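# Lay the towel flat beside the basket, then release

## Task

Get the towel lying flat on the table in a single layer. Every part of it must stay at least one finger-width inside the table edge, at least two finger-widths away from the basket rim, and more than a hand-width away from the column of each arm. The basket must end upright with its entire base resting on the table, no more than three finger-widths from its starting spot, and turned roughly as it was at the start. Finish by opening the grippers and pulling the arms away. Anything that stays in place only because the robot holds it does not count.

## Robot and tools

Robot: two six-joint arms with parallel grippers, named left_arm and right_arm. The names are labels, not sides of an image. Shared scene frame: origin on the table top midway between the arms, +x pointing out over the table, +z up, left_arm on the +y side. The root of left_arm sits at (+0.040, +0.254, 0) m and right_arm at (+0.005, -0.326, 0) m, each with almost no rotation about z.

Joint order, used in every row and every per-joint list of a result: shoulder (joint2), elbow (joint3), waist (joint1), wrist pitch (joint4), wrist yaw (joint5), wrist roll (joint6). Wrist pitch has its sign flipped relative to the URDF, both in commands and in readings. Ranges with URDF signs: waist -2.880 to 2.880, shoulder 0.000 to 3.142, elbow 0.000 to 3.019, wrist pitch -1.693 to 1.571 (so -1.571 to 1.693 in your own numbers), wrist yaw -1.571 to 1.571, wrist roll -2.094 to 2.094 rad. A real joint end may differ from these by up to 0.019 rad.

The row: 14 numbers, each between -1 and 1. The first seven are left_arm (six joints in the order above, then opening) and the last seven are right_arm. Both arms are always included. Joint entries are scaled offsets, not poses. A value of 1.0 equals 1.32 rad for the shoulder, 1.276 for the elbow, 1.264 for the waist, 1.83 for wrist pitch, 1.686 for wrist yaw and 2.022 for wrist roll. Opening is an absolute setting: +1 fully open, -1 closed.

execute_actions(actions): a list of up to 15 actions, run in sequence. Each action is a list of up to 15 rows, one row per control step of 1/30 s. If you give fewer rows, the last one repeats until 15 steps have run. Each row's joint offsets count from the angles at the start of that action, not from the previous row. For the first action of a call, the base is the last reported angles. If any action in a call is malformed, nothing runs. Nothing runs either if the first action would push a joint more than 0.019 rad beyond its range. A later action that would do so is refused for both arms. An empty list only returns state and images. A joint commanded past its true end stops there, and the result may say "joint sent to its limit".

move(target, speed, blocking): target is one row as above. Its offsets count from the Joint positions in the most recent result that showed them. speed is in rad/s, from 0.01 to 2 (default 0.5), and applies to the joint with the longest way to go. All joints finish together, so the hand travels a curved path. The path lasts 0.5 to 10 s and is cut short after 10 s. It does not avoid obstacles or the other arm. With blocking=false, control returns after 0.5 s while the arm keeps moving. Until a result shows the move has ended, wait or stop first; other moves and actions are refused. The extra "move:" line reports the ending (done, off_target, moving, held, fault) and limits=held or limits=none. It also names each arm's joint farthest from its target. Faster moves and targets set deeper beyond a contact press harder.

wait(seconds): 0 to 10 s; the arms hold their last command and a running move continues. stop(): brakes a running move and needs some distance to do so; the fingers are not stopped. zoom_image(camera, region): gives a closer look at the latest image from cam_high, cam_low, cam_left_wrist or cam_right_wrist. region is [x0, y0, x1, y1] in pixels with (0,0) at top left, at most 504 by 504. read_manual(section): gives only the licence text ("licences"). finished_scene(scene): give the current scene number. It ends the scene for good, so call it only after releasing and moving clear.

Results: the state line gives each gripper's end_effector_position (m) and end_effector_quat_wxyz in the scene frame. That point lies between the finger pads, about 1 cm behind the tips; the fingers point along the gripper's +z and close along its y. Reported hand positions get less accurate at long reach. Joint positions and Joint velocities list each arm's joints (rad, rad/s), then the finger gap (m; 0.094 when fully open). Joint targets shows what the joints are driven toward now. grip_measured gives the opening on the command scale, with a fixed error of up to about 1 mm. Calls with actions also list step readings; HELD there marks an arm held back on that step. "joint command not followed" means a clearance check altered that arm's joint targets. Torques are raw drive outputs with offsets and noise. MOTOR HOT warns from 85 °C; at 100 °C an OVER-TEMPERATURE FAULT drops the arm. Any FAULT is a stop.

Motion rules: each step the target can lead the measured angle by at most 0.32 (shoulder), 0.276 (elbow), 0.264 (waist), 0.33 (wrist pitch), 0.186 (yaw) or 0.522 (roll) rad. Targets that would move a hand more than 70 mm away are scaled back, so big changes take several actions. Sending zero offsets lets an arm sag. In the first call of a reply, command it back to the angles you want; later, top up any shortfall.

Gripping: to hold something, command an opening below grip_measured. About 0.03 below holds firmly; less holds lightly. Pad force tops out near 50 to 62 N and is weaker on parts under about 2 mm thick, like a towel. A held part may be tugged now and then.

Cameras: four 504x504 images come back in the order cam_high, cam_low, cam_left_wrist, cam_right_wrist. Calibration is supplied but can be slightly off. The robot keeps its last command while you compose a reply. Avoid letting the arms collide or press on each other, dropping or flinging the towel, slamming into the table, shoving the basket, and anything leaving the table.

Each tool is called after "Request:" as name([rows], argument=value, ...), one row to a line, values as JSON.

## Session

Request:
execute_actions(actions=[])

Scene clock: 0.00 s.
left_arm: end_effector_position=(+0.7219, +0.5274, +0.3622) grip_measured=+1.000 end_effector_quat_wxyz=(+0.083, +0.293, +0.652, +0.694) | right_arm: end_effector_position=(+0.7722, +0.1233, +0.1574) grip_measured=+1.000 end_effector_quat_wxyz=(-0.410, +0.827, -0.382, +0.029)
Joint names: [shoulder, elbow, waist, wrist pitch, wrist yaw, wrist roll]
Joint positions: left_arm=[ 1.786  1.474  0.245 -0.279 -0.82   1.85   0.094] | right_arm=[ 2.413  2.396  0.41   0.81  -0.453 -1.651  0.094]
Joint velocities: left_arm=[ 0.005  0.002  0.005  0.012 -0.066 -0.022  0.   ] | right_arm=[-0.005 -0.002 -0.005  0.002  0.037  0.081  0.   ]
Joint torques (N m, as the arm reports them, + toward a larger Joint positions number): no reading
Joint targets: left_arm=[1.786 1.500 0.245 -0.283 -0.820 1.850] | right_arm=[2.411 2.425 0.410 0.806 -0.453 -1.651]
camera_calibration (this result's frames):
cam_left_wrist: T_world_to_cam=[[-0.262486, 0.143603, -0.95419, 0.462488], [-0.962349, -0.111317, 0.247977, 0.664407], [-0.0706074, 0.983355, 0.167415, -0.407487], [0, 0, 0, 1]] pos_world=[0.732017, 0.40825, 0.344763]
cam_right_wrist: T_world_to_cam=[[0.623312, 0.348621, 0.699961, -0.633659], [0.353538, -0.92405, 0.145406, -0.172375], [0.697491, 0.15683, -0.699222, -0.322281], [0, 0, 0, 1]] pos_world=[0.680696, 0.112167, 0.243256]

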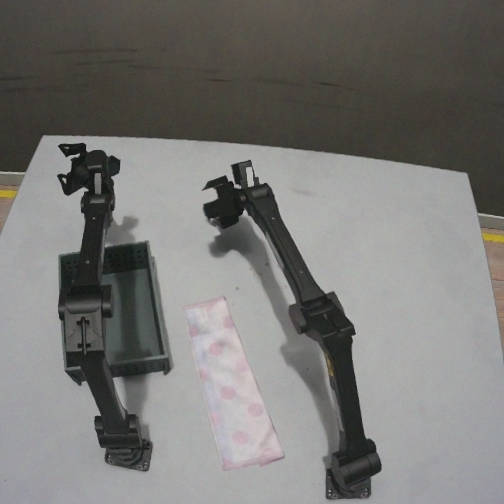

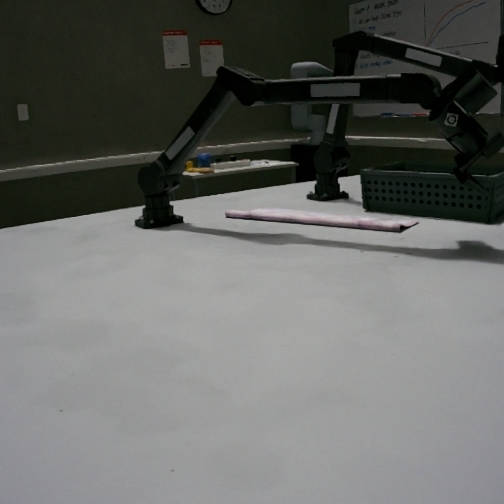

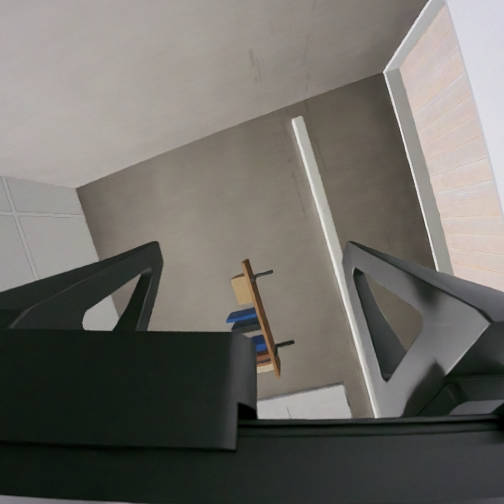

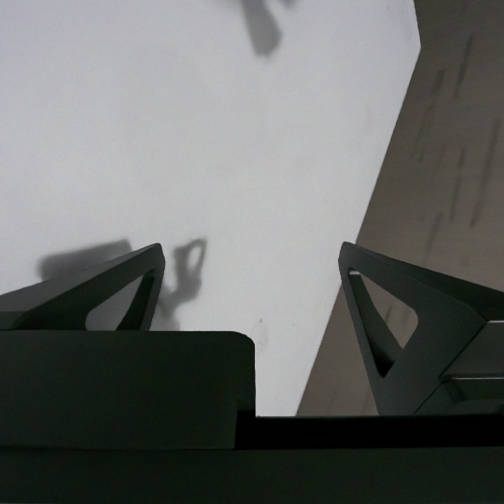

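Request:
zoom_image(camera="cam_high", region=[140,285,340,485])

Request:
zoom_image(camera="cam_low", region=[210,180,440,260])

Region (140, 285, 340, 485) of cam_high's 504x504 image, scaled by 2.520, with more detail than that image has.

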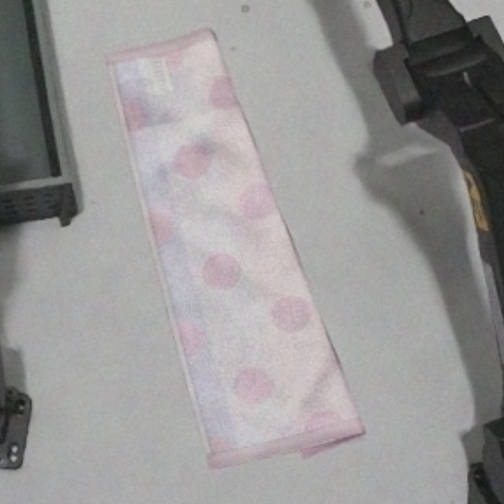

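Region (210, 180, 440, 260) of cam_low's 504x504 image, scaled by 2.191, with more detail than that image has; it fills the top 175 rows of this view, and the rest is white.

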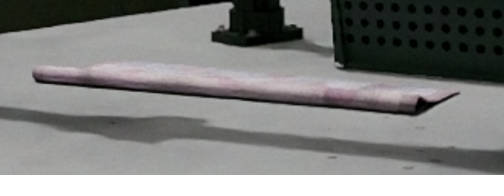

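Request:
move(target=[-0.2,0,-0.1,0.6,0.49,-0.7,-0.2,-0.83,-1,0.3,0.14,0.27,0.7,-0.2], speed=0.8)

Request:
move(target=[0.056,-0.165,-0.265,0.225,0,-0.51,-0.2,0,-0.25,0.475,0,0,0.655,-0.2], speed=0.8)

Scene clock: 6.73 s.
left_arm: end_effector_position=(+0.6525, +0.3115, +0.2960) grip_measured=-0.197 end_effector_quat_wxyz=(+0.328, +0.164, +0.926, +0.089) | right_arm: end_effector_position=(+0.3103, -0.0015, +0.2081) grip_measured=-0.199 end_effector_quat_wxyz=(+0.153, -0.502, +0.850, +0.045)
Joint names: [shoulder, elbow, waist, wrist pitch, wrist yaw, wrist roll]
Joint positions: left_arm=[1.537 1.469 0.131 0.81  0.004 0.445 0.038] | right_arm=[ 1.319  1.127  0.78   1.058 -0.002 -0.25   0.038]
Joint velocities: left_arm=[-0.005  0.002  0.005  0.012 -0.007 -0.007 -0.001] | right_arm=[ 0.005 -0.007  0.005 -0.007 -0.037 -0.139 -0.   ]
Joint torques (N m, as the arm reports them, + toward a larger Joint positions number): left_arm=[-18.23   9.02  -2.63  -1.02   0.18  -0.12] | right_arm=[-10.3    8.77  -0.27  -0.7    0.28   0.09]
Joint targets: left_arm=[1.522 1.475 0.119 0.819 0.007 0.435] | right_arm=[1.317 1.120 0.789 1.066 0.003 -0.236]
move: done; limits=none; left_arm: farthest joint: the shoulder, 0.015 radians from its target (0.264 radians at the start); right_arm: farthest joint: the wrist roll, 0.015 radians from its target (1.416 radians at the start)
camera_calibration (this result's frames):
cam_left_wrist: T_world_to_cam=[[-0.239065, -0.930057, -0.279002, 0.531401], [-0.967991, 0.250889, -0.00691253, 0.556279], [0.0764277, 0.268419, -0.960266, 0.271511], [0, 0, 0, 1]] pos_world=[0.644761, 0.28179, 0.41283]
cam_right_wrist: T_world_to_cam=[[0.853571, -0.515272, 0.0768818, -0.280791], [-0.513225, -0.806303, 0.294069, 0.106406], [-0.0895357, -0.290467, -0.952687, 0.351278], [0, 0, 0, 1]] pos_world=[0.325737, 0.0431458, 0.324955]

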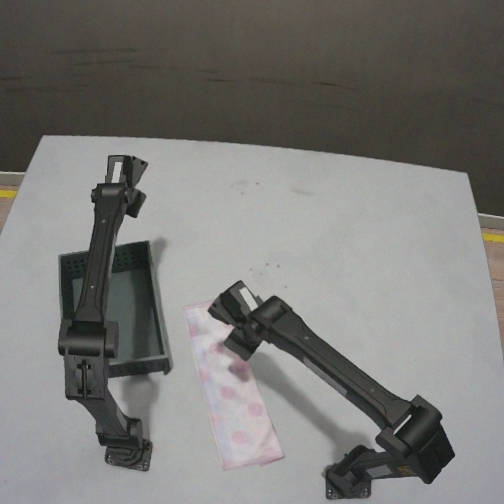

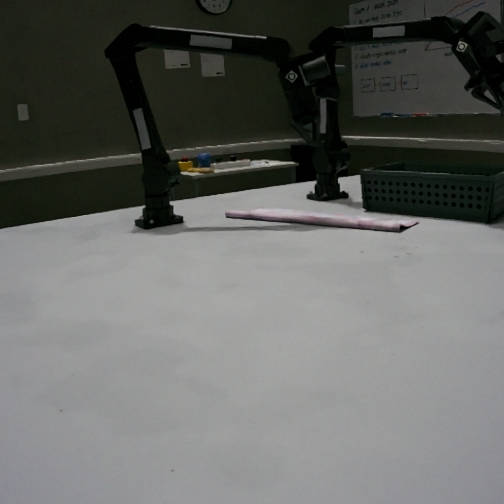

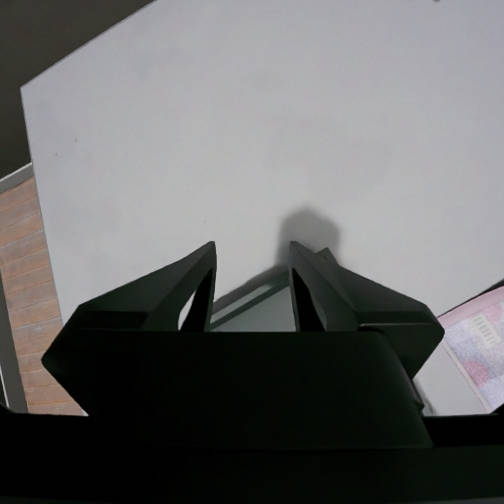

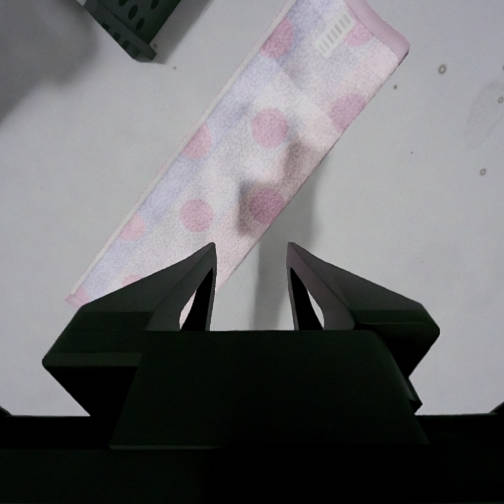

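Scene clock: 9.30 s.
left_arm: end_effector_position=(+0.4909, +0.1465, +0.1346) grip_measured=-0.197 end_effector_quat_wxyz=(+0.008, -0.172, +0.985, -0.006) | right_arm: end_effector_position=(+0.0584, -0.0003, +0.0842) grip_measured=-0.199 end_effector_quat_wxyz=(+0.001, -0.173, +0.985, +0.005)
Joint names: [shoulder, elbow, waist, wrist pitch, wrist yaw, wrist roll]
Joint positions: left_arm=[ 1.594  1.255 -0.196  1.213  0.004 -0.577  0.038] | right_arm=[ 1.319  0.816  1.372  1.058 -0.002  1.06   0.038]
Joint velocities: left_arm=[-0.005  0.002 -0.015  0.012 -0.051 -0.037 -0.   ] | right_arm=[-0.005  0.002  0.005  0.002  0.051  0.066 -0.001]
Joint torques (N m, as the arm reports them, + toward a larger Joint positions number): left_arm=[-13.73   7.53  -2.4    0.17   0.    -0.13] | right_arm=[-8.3   7.3  -0.37 -0.39  0.22  0.08]
Joint targets: left_arm=[1.611 1.259 -0.204 1.222 0.004 -0.587] | right_arm=[1.319 0.808 1.380 1.058 -0.002 1.074]
move: done; limits=none; left_arm: farthest joint: the shoulder, 0.017 radians from its target (0.073 radians at the start); right_arm: farthest joint: the wrist roll, 0.015 radians from its target (1.325 radians at the start)
camera_calibration (this result's frames):
cam_left_wrist: T_world_to_cam=[[0.339736, -0.940512, 0.00418001, -0.0264299], [-0.7635, -0.273194, 0.585177, 0.336844], [-0.549224, -0.201997, -0.810895, 0.529103], [0, 0, 0, 1]] pos_world=[0.556756, 0.174044, 0.232045]
cam_right_wrist: T_world_to_cam=[[0.317391, -0.948295, -0.000459313, -0.0179107], [-0.776785, -0.260265, 0.57347, 0.00659011], [-0.543938, -0.181657, -0.819226, 0.226295], [0, 0, 0, 1]] pos_world=[0.133894, 0.0258386, 0.181599]

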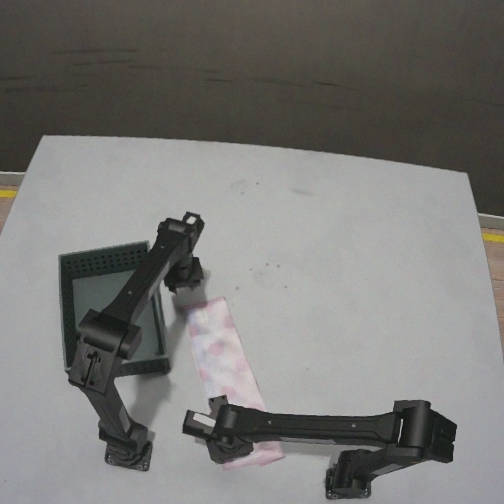

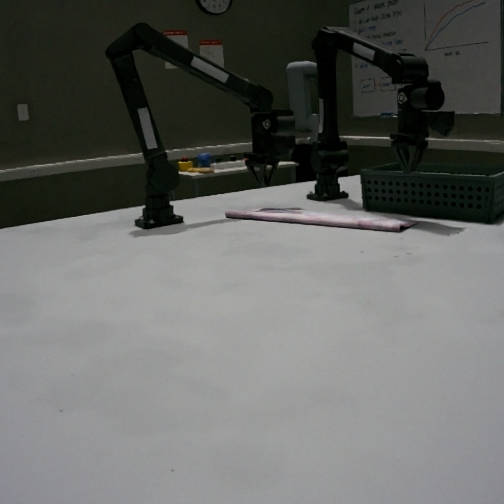

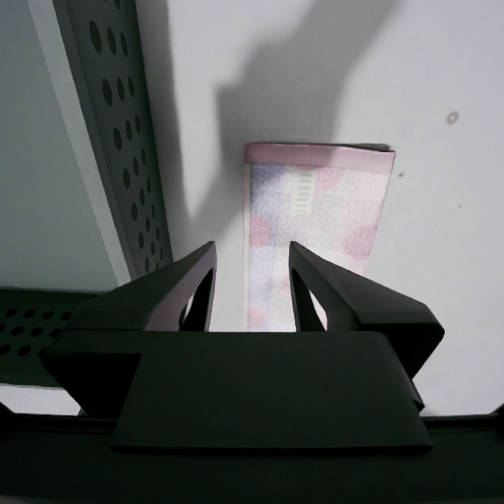

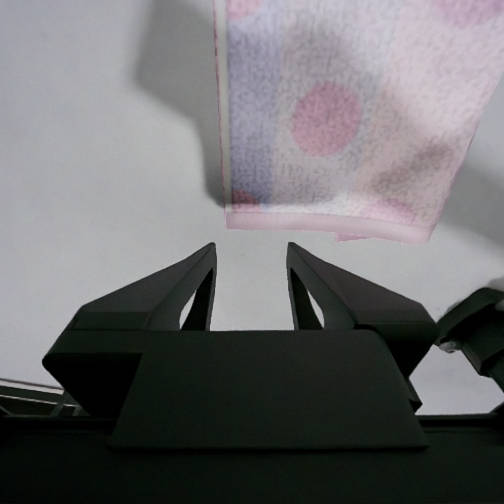

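Request:
move(target=[0.128,-0.112,0,-0.155,0,0,-0.2,0.135,-0.04,0.033,-0.115,0,0.02,-0.2], speed=0.2)

Scene clock: 12.20 s.
left_arm: end_effector_position=(+0.4877, +0.1472, +0.0177) grip_measured=-0.197 end_effector_quat_wxyz=(-0.004, -0.173, +0.985, -0.000) | right_arm: end_effector_position=(+0.0514, +0.0165, +0.0186) grip_measured=-0.199 end_effector_quat_wxyz=(-0.001, -0.174, +0.985, -0.001)
Joint names: [shoulder, elbow, waist, wrist pitch, wrist yaw, wrist roll]
Joint positions: left_arm=[ 1.748  1.109 -0.196  0.94   0.004 -0.578  0.038] | right_arm=[ 1.484  0.773  1.4    0.862 -0.002  1.086  0.038]
Joint velocities: left_arm=[-0.005 -0.007 -0.005 -0.017  0.081  0.022 -0.   ] | right_arm=[ 0.005  0.027  0.005 -0.002  0.007 -0.051  0.   ]
Joint torques (N m, as the arm reports them, + toward a larger Joint positions number): left_arm=[-15.07   6.4   -1.28  -0.77  -0.02  -0.01] | right_arm=[-8.49  6.16  0.6  -0.96  0.19  0.06]
Joint targets: left_arm=[1.763 1.112 -0.196 0.929 0.004 -0.577] | right_arm=[1.497 0.765 1.414 0.848 -0.002 1.100]
move: done; limits=none; left_arm: farthest joint: the shoulder, 0.015 radians from its target (0.169 radians at the start); right_arm: farthest joint: the wrist pitch, 0.015 radians from its target (0.211 radians at the start)
camera_calibration (this result's frames):
cam_left_wrist: T_world_to_cam=[[0.340014, -0.940363, -0.0104032, -0.0240497], [-0.747949, -0.277114, 0.603143, 0.395666], [-0.570056, -0.197296, -0.797566, 0.441976], [0, 0, 0, 1]] pos_world=[0.556066, 0.174229, 0.113611]
cam_right_wrist: T_world_to_cam=[[0.318846, -0.947757, 0.0097309, -0.0000986582], [-0.775354, -0.254913, 0.577794, 0.0428643], [-0.545127, -0.191772, -0.816125, 0.172014], [0, 0, 0, 1]] pos_world=[0.127036, 0.0438206, 0.115619]

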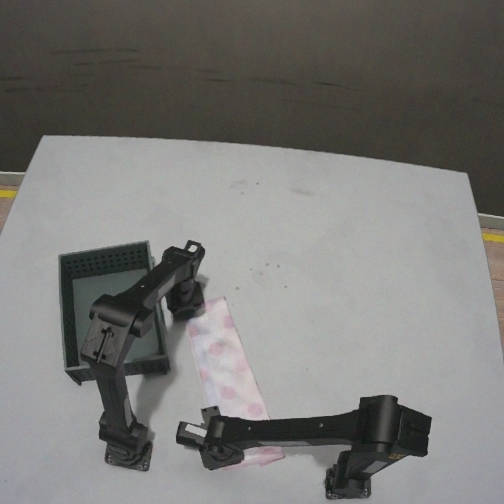

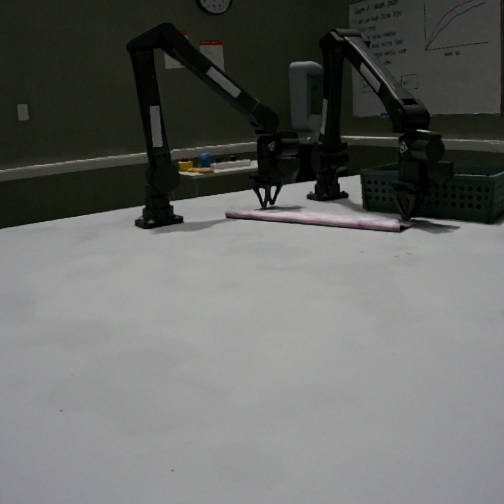

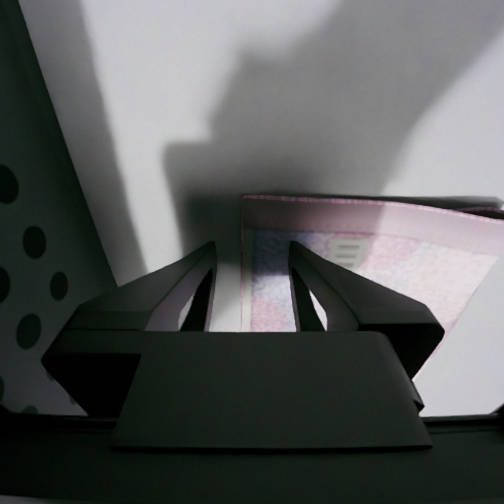

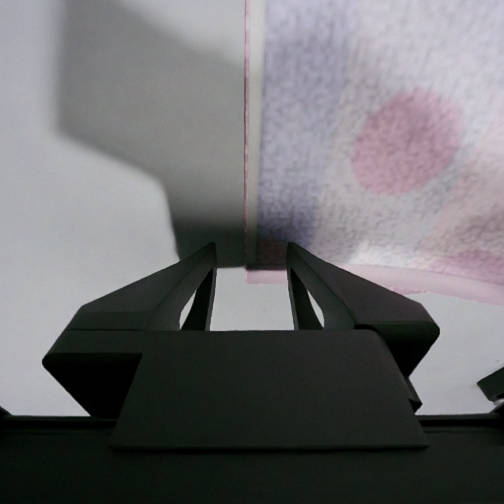

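Request:
execute_actions([
  [[0.032,0,0,0,0,0,-0.2,0.037,0,0,0,0,0,-0.2]],
  [[0.03,0,0,0,0,0,-0.2,0.03,0,0,0,0,0,-0.2]],
  [[0.03,0.01,0,0,0,0,-0.6,0.028,0,0,0,0,0,-0.6]],
  [[0.03,0.01,0,0,0,0,-1,0.028,0,0,0,0,0,-1]],
])

Request:
move(target=[-0.13,0.13,-0.03,0.155,0,0,-1,-0.14,0.16,-0.03,0.19,0,0,-1], speed=0.2)

Scene clock: 22.53 s.
left_arm: end_effector_position=(+0.4860, +0.1473, +0.0114) grip_measured=-0.985 end_effector_quat_wxyz=(-0.012, -0.173, +0.985, +0.001) | right_arm: end_effector_position=(+0.0518, +0.0112, +0.0109) grip_measured=-0.976 end_effector_quat_wxyz=(-0.004, -0.174, +0.985, -0.018)
Joint names: [shoulder, elbow, waist, wrist pitch, wrist yaw, wrist roll]
Joint positions: left_arm=[ 1.763  1.109 -0.196  0.94   0.007 -0.578  0.001] | right_arm=[1.509 0.774 1.4   0.873 0.005 1.086 0.001]
Joint velocities: left_arm=[ 0.005  0.012 -0.015 -0.002  0.007 -0.051 -0.   ] | right_arm=[-0.015  0.002 -0.015  0.012  0.007 -0.022 -0.001]
Joint torques (N m, as the arm reports them, + toward a larger Joint positions number): left_arm=[-12.96   7.    -1.83  -0.25  -0.05  -0.03] | right_arm=[-7.17  6.69 -1.06 -0.42  0.1  -0.1 ]
Joint targets: left_arm=[1.801 1.122 -0.196 0.940 0.006 -0.578] | right_arm=[1.546 0.774 1.400 0.869 0.002 1.086]
Step readings (joint positions; steps 1 to 15: 1st action; 16 to 30: 2nd action; 31 to 45: 3rd action; 46 to 60: 4th action):
0: left_arm=[1.748 1.109 -0.196 0.940 0.004 -0.578] | right_arm=[1.484 0.773 1.400 0.862 -0.002 1.086]
1: left_arm=[1.749 1.109 -0.196 0.940 0.004 -0.578] | right_arm=[1.486 0.773 1.400 0.862 -0.002 1.086]
2: left_arm=[1.751 1.109 -0.196 0.940 0.004 -0.578] | right_arm=[1.490 0.773 1.400 0.862 -0.002 1.086]
4: left_arm=[1.758 1.109 -0.196 0.940 0.004 -0.578] | right_arm=[1.504 0.773 1.400 0.862 -0.002 1.086]
8: left_arm=[1.758 1.109 -0.196 0.940 0.004 -0.578] | right_arm=[1.509 0.774 1.400 0.863 -0.002 1.086]
15: left_arm=[1.758 1.109 -0.196 0.940 0.004 -0.578] | right_arm=[1.509 0.774 1.400 0.863 -0.002 1.086]
16: left_arm=[1.758 1.109 -0.196 0.940 0.004 -0.578] | right_arm=[1.509 0.774 1.400 0.863 -0.002 1.086]
17: left_arm=[1.758 1.109 -0.196 0.940 0.004 -0.578] | right_arm=[1.509 0.774 1.400 0.863 -0.002 1.086]
19: left_arm=[1.758 1.109 -0.196 0.940 0.004 -0.578] | right_arm=[1.509 0.774 1.400 0.863 -0.002 1.086]
23: left_arm=[1.758 1.109 -0.196 0.940 0.004 -0.578] | right_arm=[1.509 0.774 1.400 0.863 -0.002 1.086]
30: left_arm=[1.758 1.109 -0.196 0.940 0.004 -0.578] | right_arm=[1.509 0.774 1.400 0.863 -0.002 1.086]
31: left_arm=[1.758 1.109 -0.196 0.940 0.005 -0.578] | right_arm=[1.509 0.774 1.400 0.863 -0.001 1.086]
32: left_arm=[1.758 1.109 -0.196 0.940 0.006 -0.578] | right_arm=[1.509 0.774 1.400 0.866 0.001 1.086]
34: left_arm=[1.761 1.109 -0.196 0.940 0.006 -0.578] | right_arm=[1.509 0.774 1.400 0.869 0.001 1.086]
38: left_arm=[1.761 1.109 -0.196 0.940 0.006 -0.578] | right_arm=[1.509 0.774 1.400 0.869 0.002 1.086]
45: left_arm=[1.761 1.109 -0.196 0.940 0.006 -0.578] | right_arm=[1.509 0.774 1.400 0.869 0.002 1.086]
46: left_arm=[1.761 1.109 -0.196 0.940 0.006 -0.578] | right_arm=[1.509 0.774 1.400 0.870 0.003 1.086]
47: left_arm=[1.762 1.109 -0.196 0.940 0.006 -0.578] | right_arm=[1.509 0.774 1.400 0.873 0.005 1.086]
49: left_arm=[1.763 1.109 -0.196 0.940 0.007 -0.578] | right_arm=[1.509 0.774 1.400 0.873 0.005 1.086]
53: left_arm=[1.763 1.109 -0.196 0.940 0.007 -0.578] | right_arm=[1.509 0.774 1.400 0.873 0.005 1.086]
60: Joint positions above
camera_calibration (this result's frames):
cam_left_wrist: T_world_to_cam=[[0.33985, -0.940337, -0.0164035, -0.0233826], [-0.739034, -0.277803, 0.613721, 0.393848], [-0.581662, -0.19645, -0.789352, 0.441358], [0, 0, 0, 1]] pos_world=[0.555735, 0.174129, 0.106291]
cam_right_wrist: T_world_to_cam=[[0.31856, -0.946879, 0.0440464, -0.0055575], [-0.776401, -0.233984, 0.585195, 0.046004], [-0.543803, -0.220617, -0.809695, 0.16512], [0, 0, 0, 1]] pos_world=[0.127281, 0.0419303, 0.10702]

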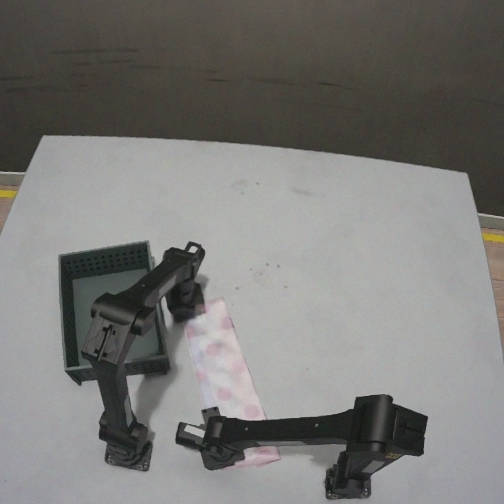

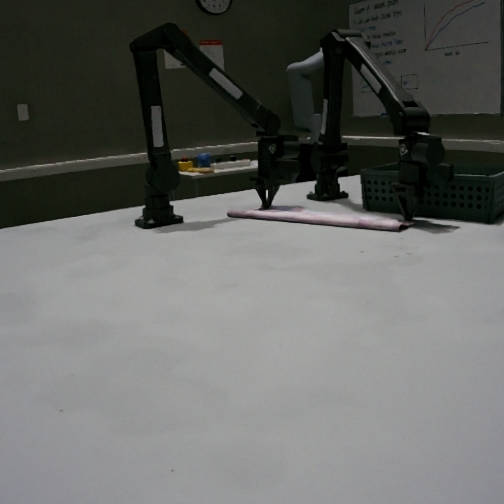

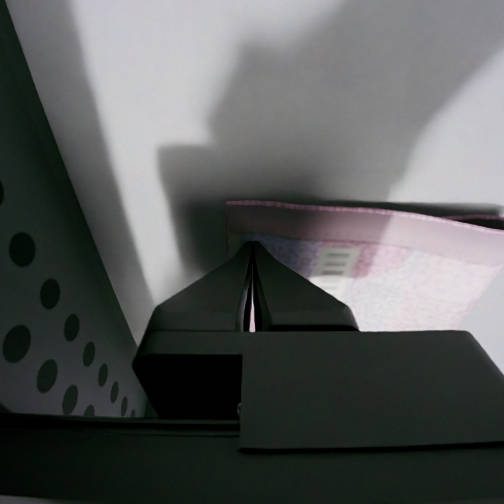

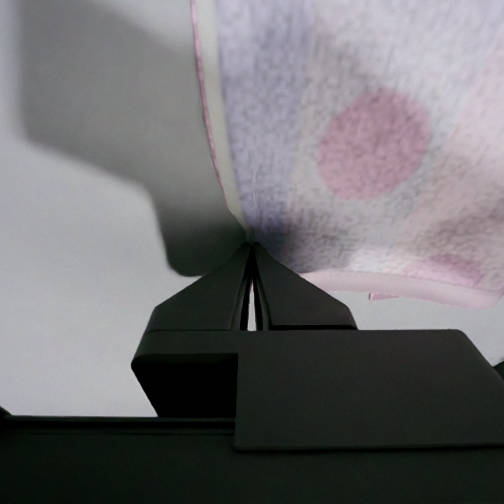

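Scene clock: 24.67 s.
left_arm: end_effector_position=(+0.4809, +0.1379, +0.1227) grip_measured=-0.985 end_effector_quat_wxyz=(-0.007, -0.161, +0.987, -0.000) | right_arm: end_effector_position=(+0.0594, +0.0071, +0.1158) grip_measured=-0.976 end_effector_quat_wxyz=(-0.006, -0.162, +0.986, -0.025)
Joint names: [shoulder, elbow, waist, wrist pitch, wrist yaw, wrist roll]
Joint positions: left_arm=[ 1.606  1.236 -0.219  1.214  0.007 -0.578  0.001] | right_arm=[1.337 0.924 1.376 1.209 0.005 1.086 0.001]
Joint velocities: left_arm=[-0.005 -0.002 -0.005 -0.012 -0.007  0.007 -0.   ] | right_arm=[-0.005  0.007 -0.005  0.012 -0.081 -0.037  0.001]
Joint torques (N m, as the arm reports them, + toward a larger Joint positions number): left_arm=[-17.17  10.16  -2.68   0.12  -0.02   0.01] | right_arm=[-9.72 12.61 -2.18  0.12  0.19 -0.09]
Joint targets: left_arm=[1.591 1.275 -0.234 1.223 0.007 -0.578] | right_arm=[1.324 0.979 1.362 1.221 0.005 1.086]
move: off_target (left_arm, right_arm); limits=none; left_arm: farthest joint: the elbow, 0.039 radians from its target (0.166 radians at the start); right_arm: farthest joint: the elbow, 0.054 radians from its target (0.204 radians at the start)
camera_calibration (this result's frames):
cam_left_wrist: T_world_to_cam=[[0.318725, -0.947779, -0.0114034, -0.0180447], [-0.750512, -0.259698, 0.607691, 0.322927], [-0.578918, -0.185128, -0.794091, 0.522158], [0, 0, 0, 1]] pos_world=[0.550398, 0.163427, 0.218195]
cam_right_wrist: T_world_to_cam=[[0.295823, -0.95358, 0.0563356, -0.0165105], [-0.780518, -0.207293, 0.589764, -0.0108605], [-0.550709, -0.218437, -0.805609, 0.253177], [0, 0, 0, 1]] pos_world=[0.135834, 0.0373079, 0.211297]

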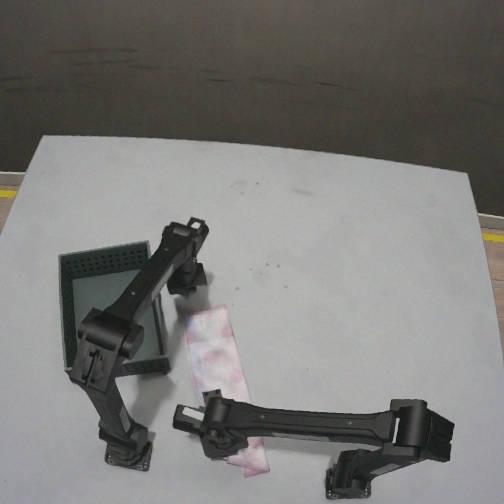

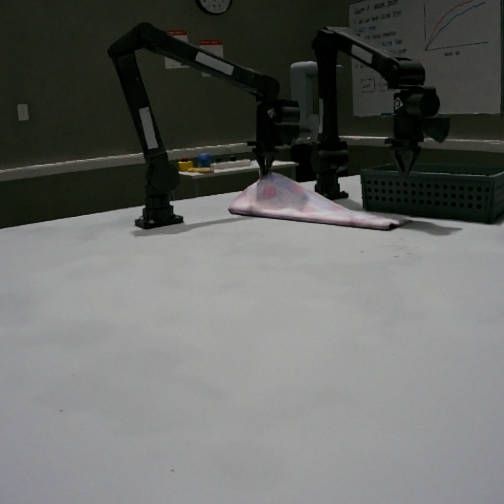

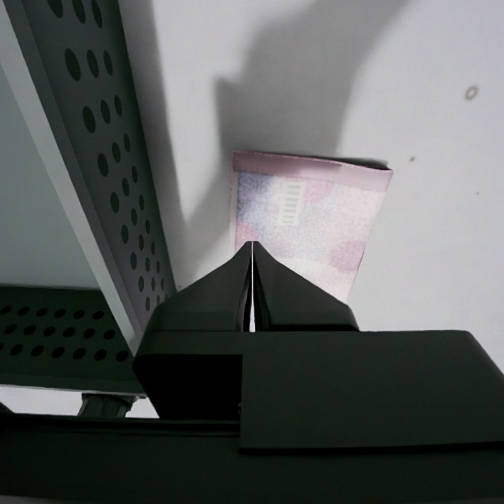

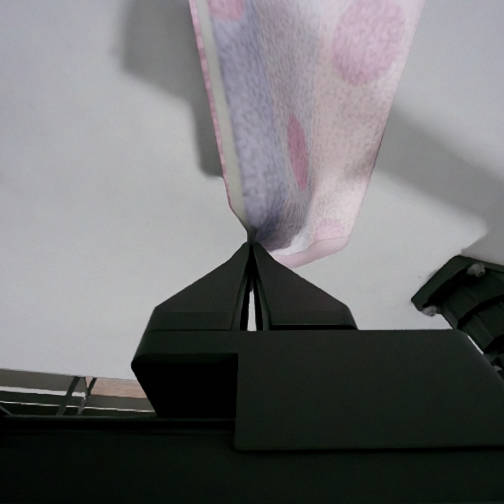

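Request:
move(target=[0.088,-0.143,0.042,-0.166,0.045,0.03,-0.1,0,0.04,0,0,0,0,-1], speed=0.2)

Scene clock: 31.70 s.
left_arm: end_effector_position=(+0.4685, +0.1455, +0.0187) grip_measured=-0.102 end_effector_quat_wxyz=(-0.017, -0.155, +0.987, -0.036) | right_arm: end_effector_position=(+0.0594, +0.0071, +0.1158) grip_measured=-0.976 end_effector_quat_wxyz=(-0.006, -0.162, +0.986, -0.025)
Joint names: [shoulder, elbow, waist, wrist pitch, wrist yaw, wrist roll]
Joint positions: left_arm=[ 1.706  1.051 -0.181  0.921  0.08  -0.526  0.042] | right_arm=[1.337 0.924 1.376 1.209 0.005 1.086 0.001]
Joint velocities: left_arm=[ 0.005 -0.007  0.005  0.017  0.007 -0.037  0.   ] | right_arm=[ 0.005  0.012 -0.005  0.007  0.007  0.007 -0.001]
Joint torques (N m, as the arm reports them, + toward a larger Joint positions number): left_arm=[-14.31   6.26  -0.8   -0.69   0.15   0.12] | right_arm=[-8.92 12.36 -1.09 -0.21  0.21 -0.08]
Joint targets: left_arm=[1.722 1.053 -0.166 0.910 0.083 -0.517] | right_arm=[1.337 0.975 1.376 1.209 0.005 1.086]
move: off_target (right_arm); limits=none; left_arm: farthest joint: the shoulder, 0.016 radians from its target (0.116 radians at the start); right_arm: farthest joint: the elbow, 0.051 radians from its target (0.051 radians at the start)
camera_calibration (this result's frames):
cam_left_wrist: T_world_to_cam=[[0.306866, -0.950065, 0.0566538, -0.00345423], [-0.749015, -0.204345, 0.630254, 0.369666], [-0.587205, -0.235838, -0.774319, 0.44472], [0, 0, 0, 1]] pos_world=[0.539087, 0.177139, 0.111567]
cam_right_wrist: T_world_to_cam=[[0.295823, -0.95358, 0.0563356, -0.0165105], [-0.780518, -0.207293, 0.589764, -0.0108605], [-0.550709, -0.218437, -0.805609, 0.253177], [0, 0, 0, 1]] pos_world=[0.135834, 0.0373079, 0.211297]

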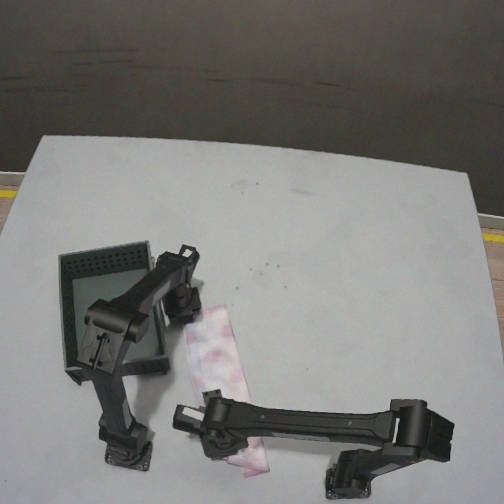

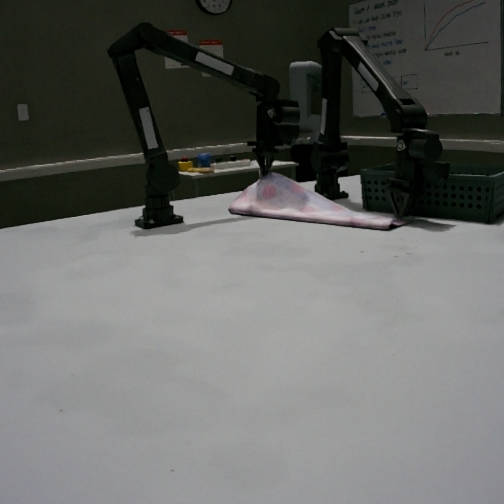

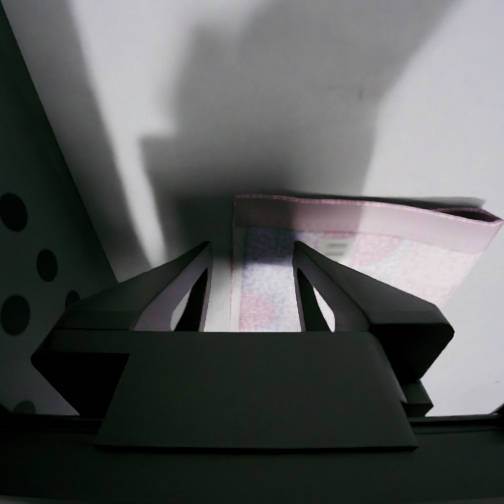

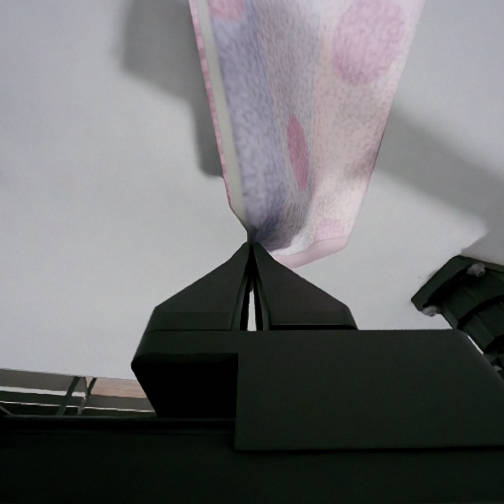

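Request:
execute_actions([
  [[0.04,0,0,0,0,0,-0.1,0,0.04,0,0,0,0,-1]],
  [[0.045,0,0,0,0,0,-0.1,0,0.04,0,0,0,0,-1]],
  [[0.045,0,0,0,0,0,-0.6,0,0.04,0,0,0,0,-1]],
  [[0.045,0,0,0,0,0,-1,0,0.04,0,0,0,0,-1]],
])

Request:
move(target=[-0.11,0.14,-0.03,0.14,0,0,-1,0,0.04,0,0,0,0,-1], speed=0.2)

Scene clock: 35.30 s.
left_arm: end_effector_position=(+0.4667, +0.1425, +0.0101) grip_measured=-0.968 end_effector_quat_wxyz=(-0.030, -0.155, +0.987, -0.042) | right_arm: end_effector_position=(+0.0594, +0.0071, +0.1158) grip_measured=-0.976 end_effector_quat_wxyz=(-0.006, -0.162, +0.986, -0.025)
Joint names: [shoulder, elbow, waist, wrist pitch, wrist yaw, wrist roll]
Joint positions: left_arm=[ 1.729  1.054 -0.181  0.921  0.099 -0.526  0.001] | right_arm=[1.337 0.924 1.376 1.209 0.005 1.086 0.001]
Joint velocities: left_arm=[-0.005  0.002 -0.005 -0.002  0.037  0.066 -0.002] | right_arm=[ 0.005  0.007 -0.005  0.012 -0.066 -0.051  0.   ]
Joint torques (N m, as the arm reports them, + toward a larger Joint positions number): left_arm=[-10.27   5.92  -1.68  -0.26  -0.19   0.04] | right_arm=[-8.7  12.31 -1.12 -0.07  0.19 -0.08]
Joint targets: left_arm=[1.788 1.054 -0.180 0.921 0.091 -0.526] | right_arm=[1.337 0.975 1.376 1.209 0.005 1.086]
Step readings (joint positions; steps 1 to 15: 1st action; 16 to 30: 2nd action; 31 to 45: 3rd action; 46 to 60: 4th action):
0: left_arm=[1.706 1.051 -0.181 0.921 0.080 -0.526] | right_arm=[1.337 0.924 1.376 1.209 0.005 1.086]
1: left_arm=[1.708 1.051 -0.181 0.921 0.080 -0.526] | right_arm=[1.337 0.924 1.376 1.209 0.005 1.086]
2: left_arm=[1.711 1.051 -0.181 0.921 0.080 -0.526] | right_arm=[1.337 0.924 1.376 1.209 0.005 1.086]
4: left_arm=[1.723 1.051 -0.181 0.921 0.081 -0.526] | right_arm=[1.337 0.924 1.376 1.209 0.005 1.086]
8: left_arm=[1.724 1.052 -0.181 0.921 0.082 -0.526] | right_arm=[1.337 0.924 1.376 1.209 0.005 1.086]
15: left_arm=[1.724 1.052 -0.181 0.921 0.082 -0.526] | right_arm=[1.337 0.924 1.376 1.209 0.005 1.086]
16: left_arm=[1.724 1.052 -0.181 0.921 0.083 -0.526] | right_arm=[1.337 0.924 1.376 1.209 0.005 1.086]
17: left_arm=[1.724 1.052 -0.181 0.921 0.083 -0.526] | right_arm=[1.337 0.924 1.376 1.209 0.005 1.086]
19: left_arm=[1.724 1.052 -0.181 0.921 0.083 -0.526] | right_arm=[1.337 0.924 1.376 1.209 0.005 1.086]
23: left_arm=[1.724 1.052 -0.181 0.921 0.083 -0.526] | right_arm=[1.337 0.924 1.376 1.209 0.005 1.086]
30: left_arm=[1.724 1.052 -0.181 0.921 0.083 -0.526] | right_arm=[1.337 0.924 1.376 1.209 0.005 1.086]
31: left_arm=[1.724 1.052 -0.181 0.921 0.086 -0.526] | right_arm=[1.337 0.924 1.376 1.209 0.005 1.086]
32: left_arm=[1.725 1.052 -0.181 0.921 0.086 -0.526] | right_arm=[1.337 0.924 1.376 1.209 0.005 1.086]
34: left_arm=[1.729 1.054 -0.181 0.921 0.090 -0.526] | right_arm=[1.337 0.924 1.376 1.209 0.005 1.086]
38: left_arm=[1.729 1.054 -0.181 0.921 0.091 -0.526] | right_arm=[1.337 0.924 1.376 1.209 0.005 1.086]
45: left_arm=[1.729 1.054 -0.181 0.921 0.091 -0.526] | right_arm=[1.337 0.924 1.376 1.209 0.005 1.086]
46: left_arm=[1.729 1.054 -0.181 0.921 0.095 -0.526] | right_arm=[1.337 0.924 1.376 1.209 0.005 1.086]
47: left_arm=[1.729 1.054 -0.181 0.921 0.099 -0.526] | right_arm=[1.337 0.924 1.376 1.209 0.005 1.086]
49: left_arm=[1.729 1.054 -0.181 0.921 0.099 -0.526] | right_arm=[1.337 0.924 1.376 1.209 0.005 1.086]
53: left_arm=[1.729 1.054 -0.181 0.921 0.099 -0.526] | right_arm=[1.337 0.924 1.376 1.209 0.005 1.086]
60: Joint positions above
camera_calibration (this result's frames):
cam_left_wrist: T_world_to_cam=[[0.308218, -0.949209, 0.0632691, -0.00611105], [-0.733737, -0.194867, 0.650889, 0.364447], [-0.605501, -0.247039, -0.756532, 0.44626], [0, 0, 0, 1]] pos_world=[0.539503, 0.175462, 0.100782]
cam_right_wrist: T_world_to_cam=[[0.295823, -0.95358, 0.0563356, -0.0165105], [-0.780518, -0.207293, 0.589764, -0.0108605], [-0.550709, -0.218437, -0.805609, 0.253177], [0, 0, 0, 1]] pos_world=[0.135834, 0.0373079, 0.211297]

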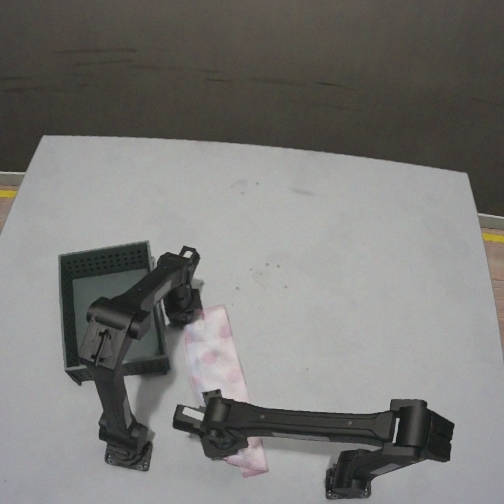

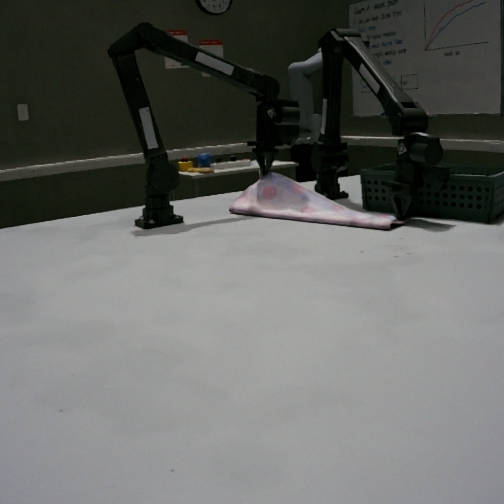

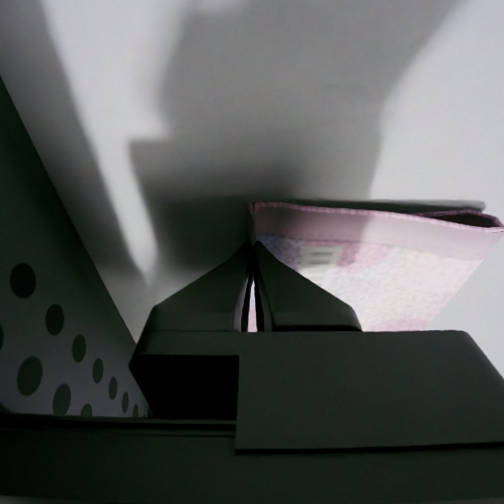

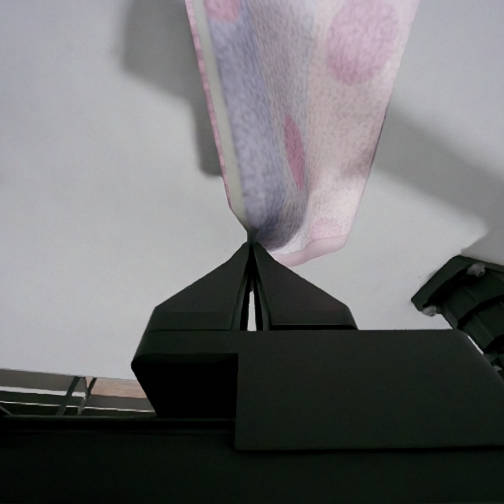

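Scene clock: 36.97 s.
left_arm: end_effector_position=(+0.4740, +0.1298, +0.1121) grip_measured=-0.969 end_effector_quat_wxyz=(-0.019, -0.143, +0.988, -0.046) | right_arm: end_effector_position=(+0.0594, +0.0071, +0.1158) grip_measured=-0.976 end_effector_quat_wxyz=(-0.006, -0.162, +0.986, -0.025)
Joint names: [shoulder, elbow, waist, wrist pitch, wrist yaw, wrist roll]
Joint positions: left_arm=[ 1.598  1.194 -0.204  1.168  0.1   -0.526  0.001] | right_arm=[1.337 0.924 1.376 1.209 0.005 1.086 0.001]
Joint velocities: left_arm=[ 0.005 -0.017 -0.005  0.007  0.051 -0.007  0.   ] | right_arm=[-0.015 -0.012 -0.015  0.012  0.022 -0.095  0.001]
Joint torques (N m, as the arm reports them, + toward a larger Joint positions number): left_arm=[-16.62   9.85  -2.94   0.06   0.03   0.  ] | right_arm=[-8.81 12.29 -0.89 -0.17  0.23 -0.05]
Joint targets: left_arm=[1.584 1.233 -0.219 1.177 0.099 -0.526] | right_arm=[1.337 0.975 1.376 1.209 0.005 1.086]
move: off_target (left_arm, right_arm); limits=none; left_arm: farthest joint: the elbow, 0.038 radians from its target (0.178 radians at the start); right_arm: farthest joint: the elbow, 0.051 radians from its target (0.051 radians at the start)
camera_calibration (this result's frames):
cam_left_wrist: T_world_to_cam=[[0.284088, -0.955754, 0.0763457, -0.0160251], [-0.752975, -0.1731, 0.634874, 0.308947], [-0.593567, -0.237846, -0.768835, 0.519235], [0, 0, 0, 1]] pos_world=[0.545383, 0.161661, 0.204287]
cam_right_wrist: T_world_to_cam=[[0.295823, -0.95358, 0.0563356, -0.0165105], [-0.780518, -0.207293, 0.589764, -0.0108605], [-0.550709, -0.218437, -0.805609, 0.253177], [0, 0, 0, 1]] pos_world=[0.135834, 0.0373079, 0.211297]

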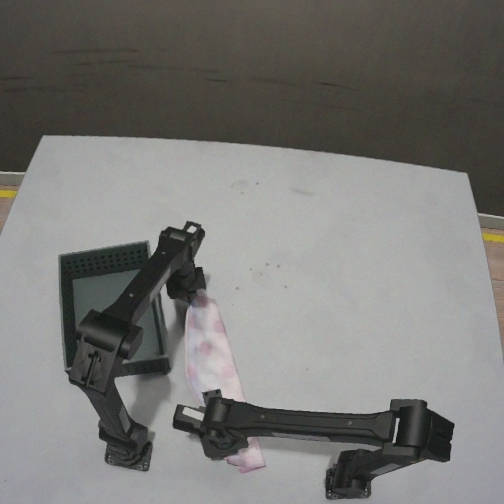

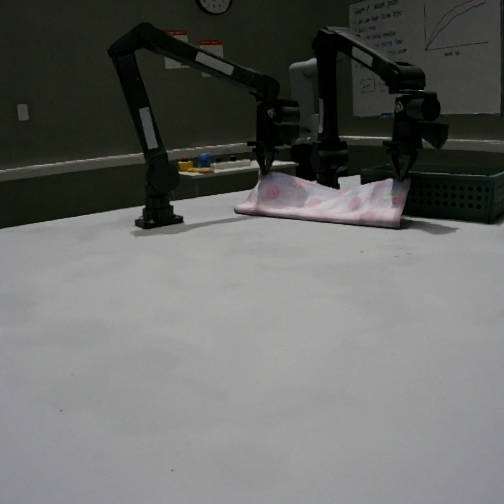

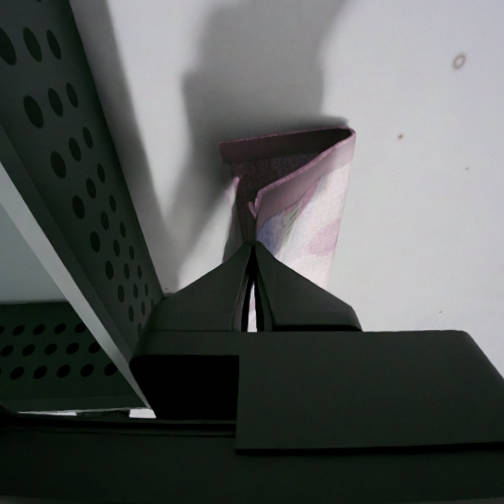

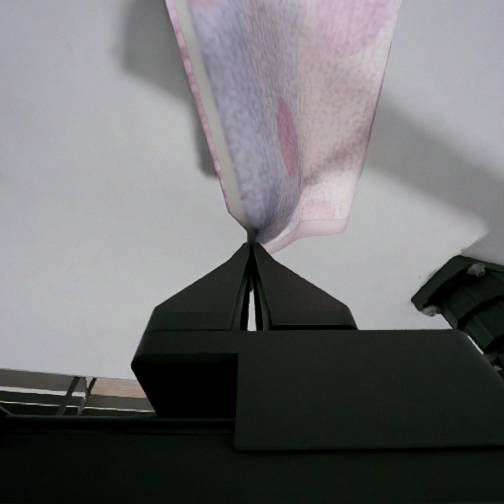

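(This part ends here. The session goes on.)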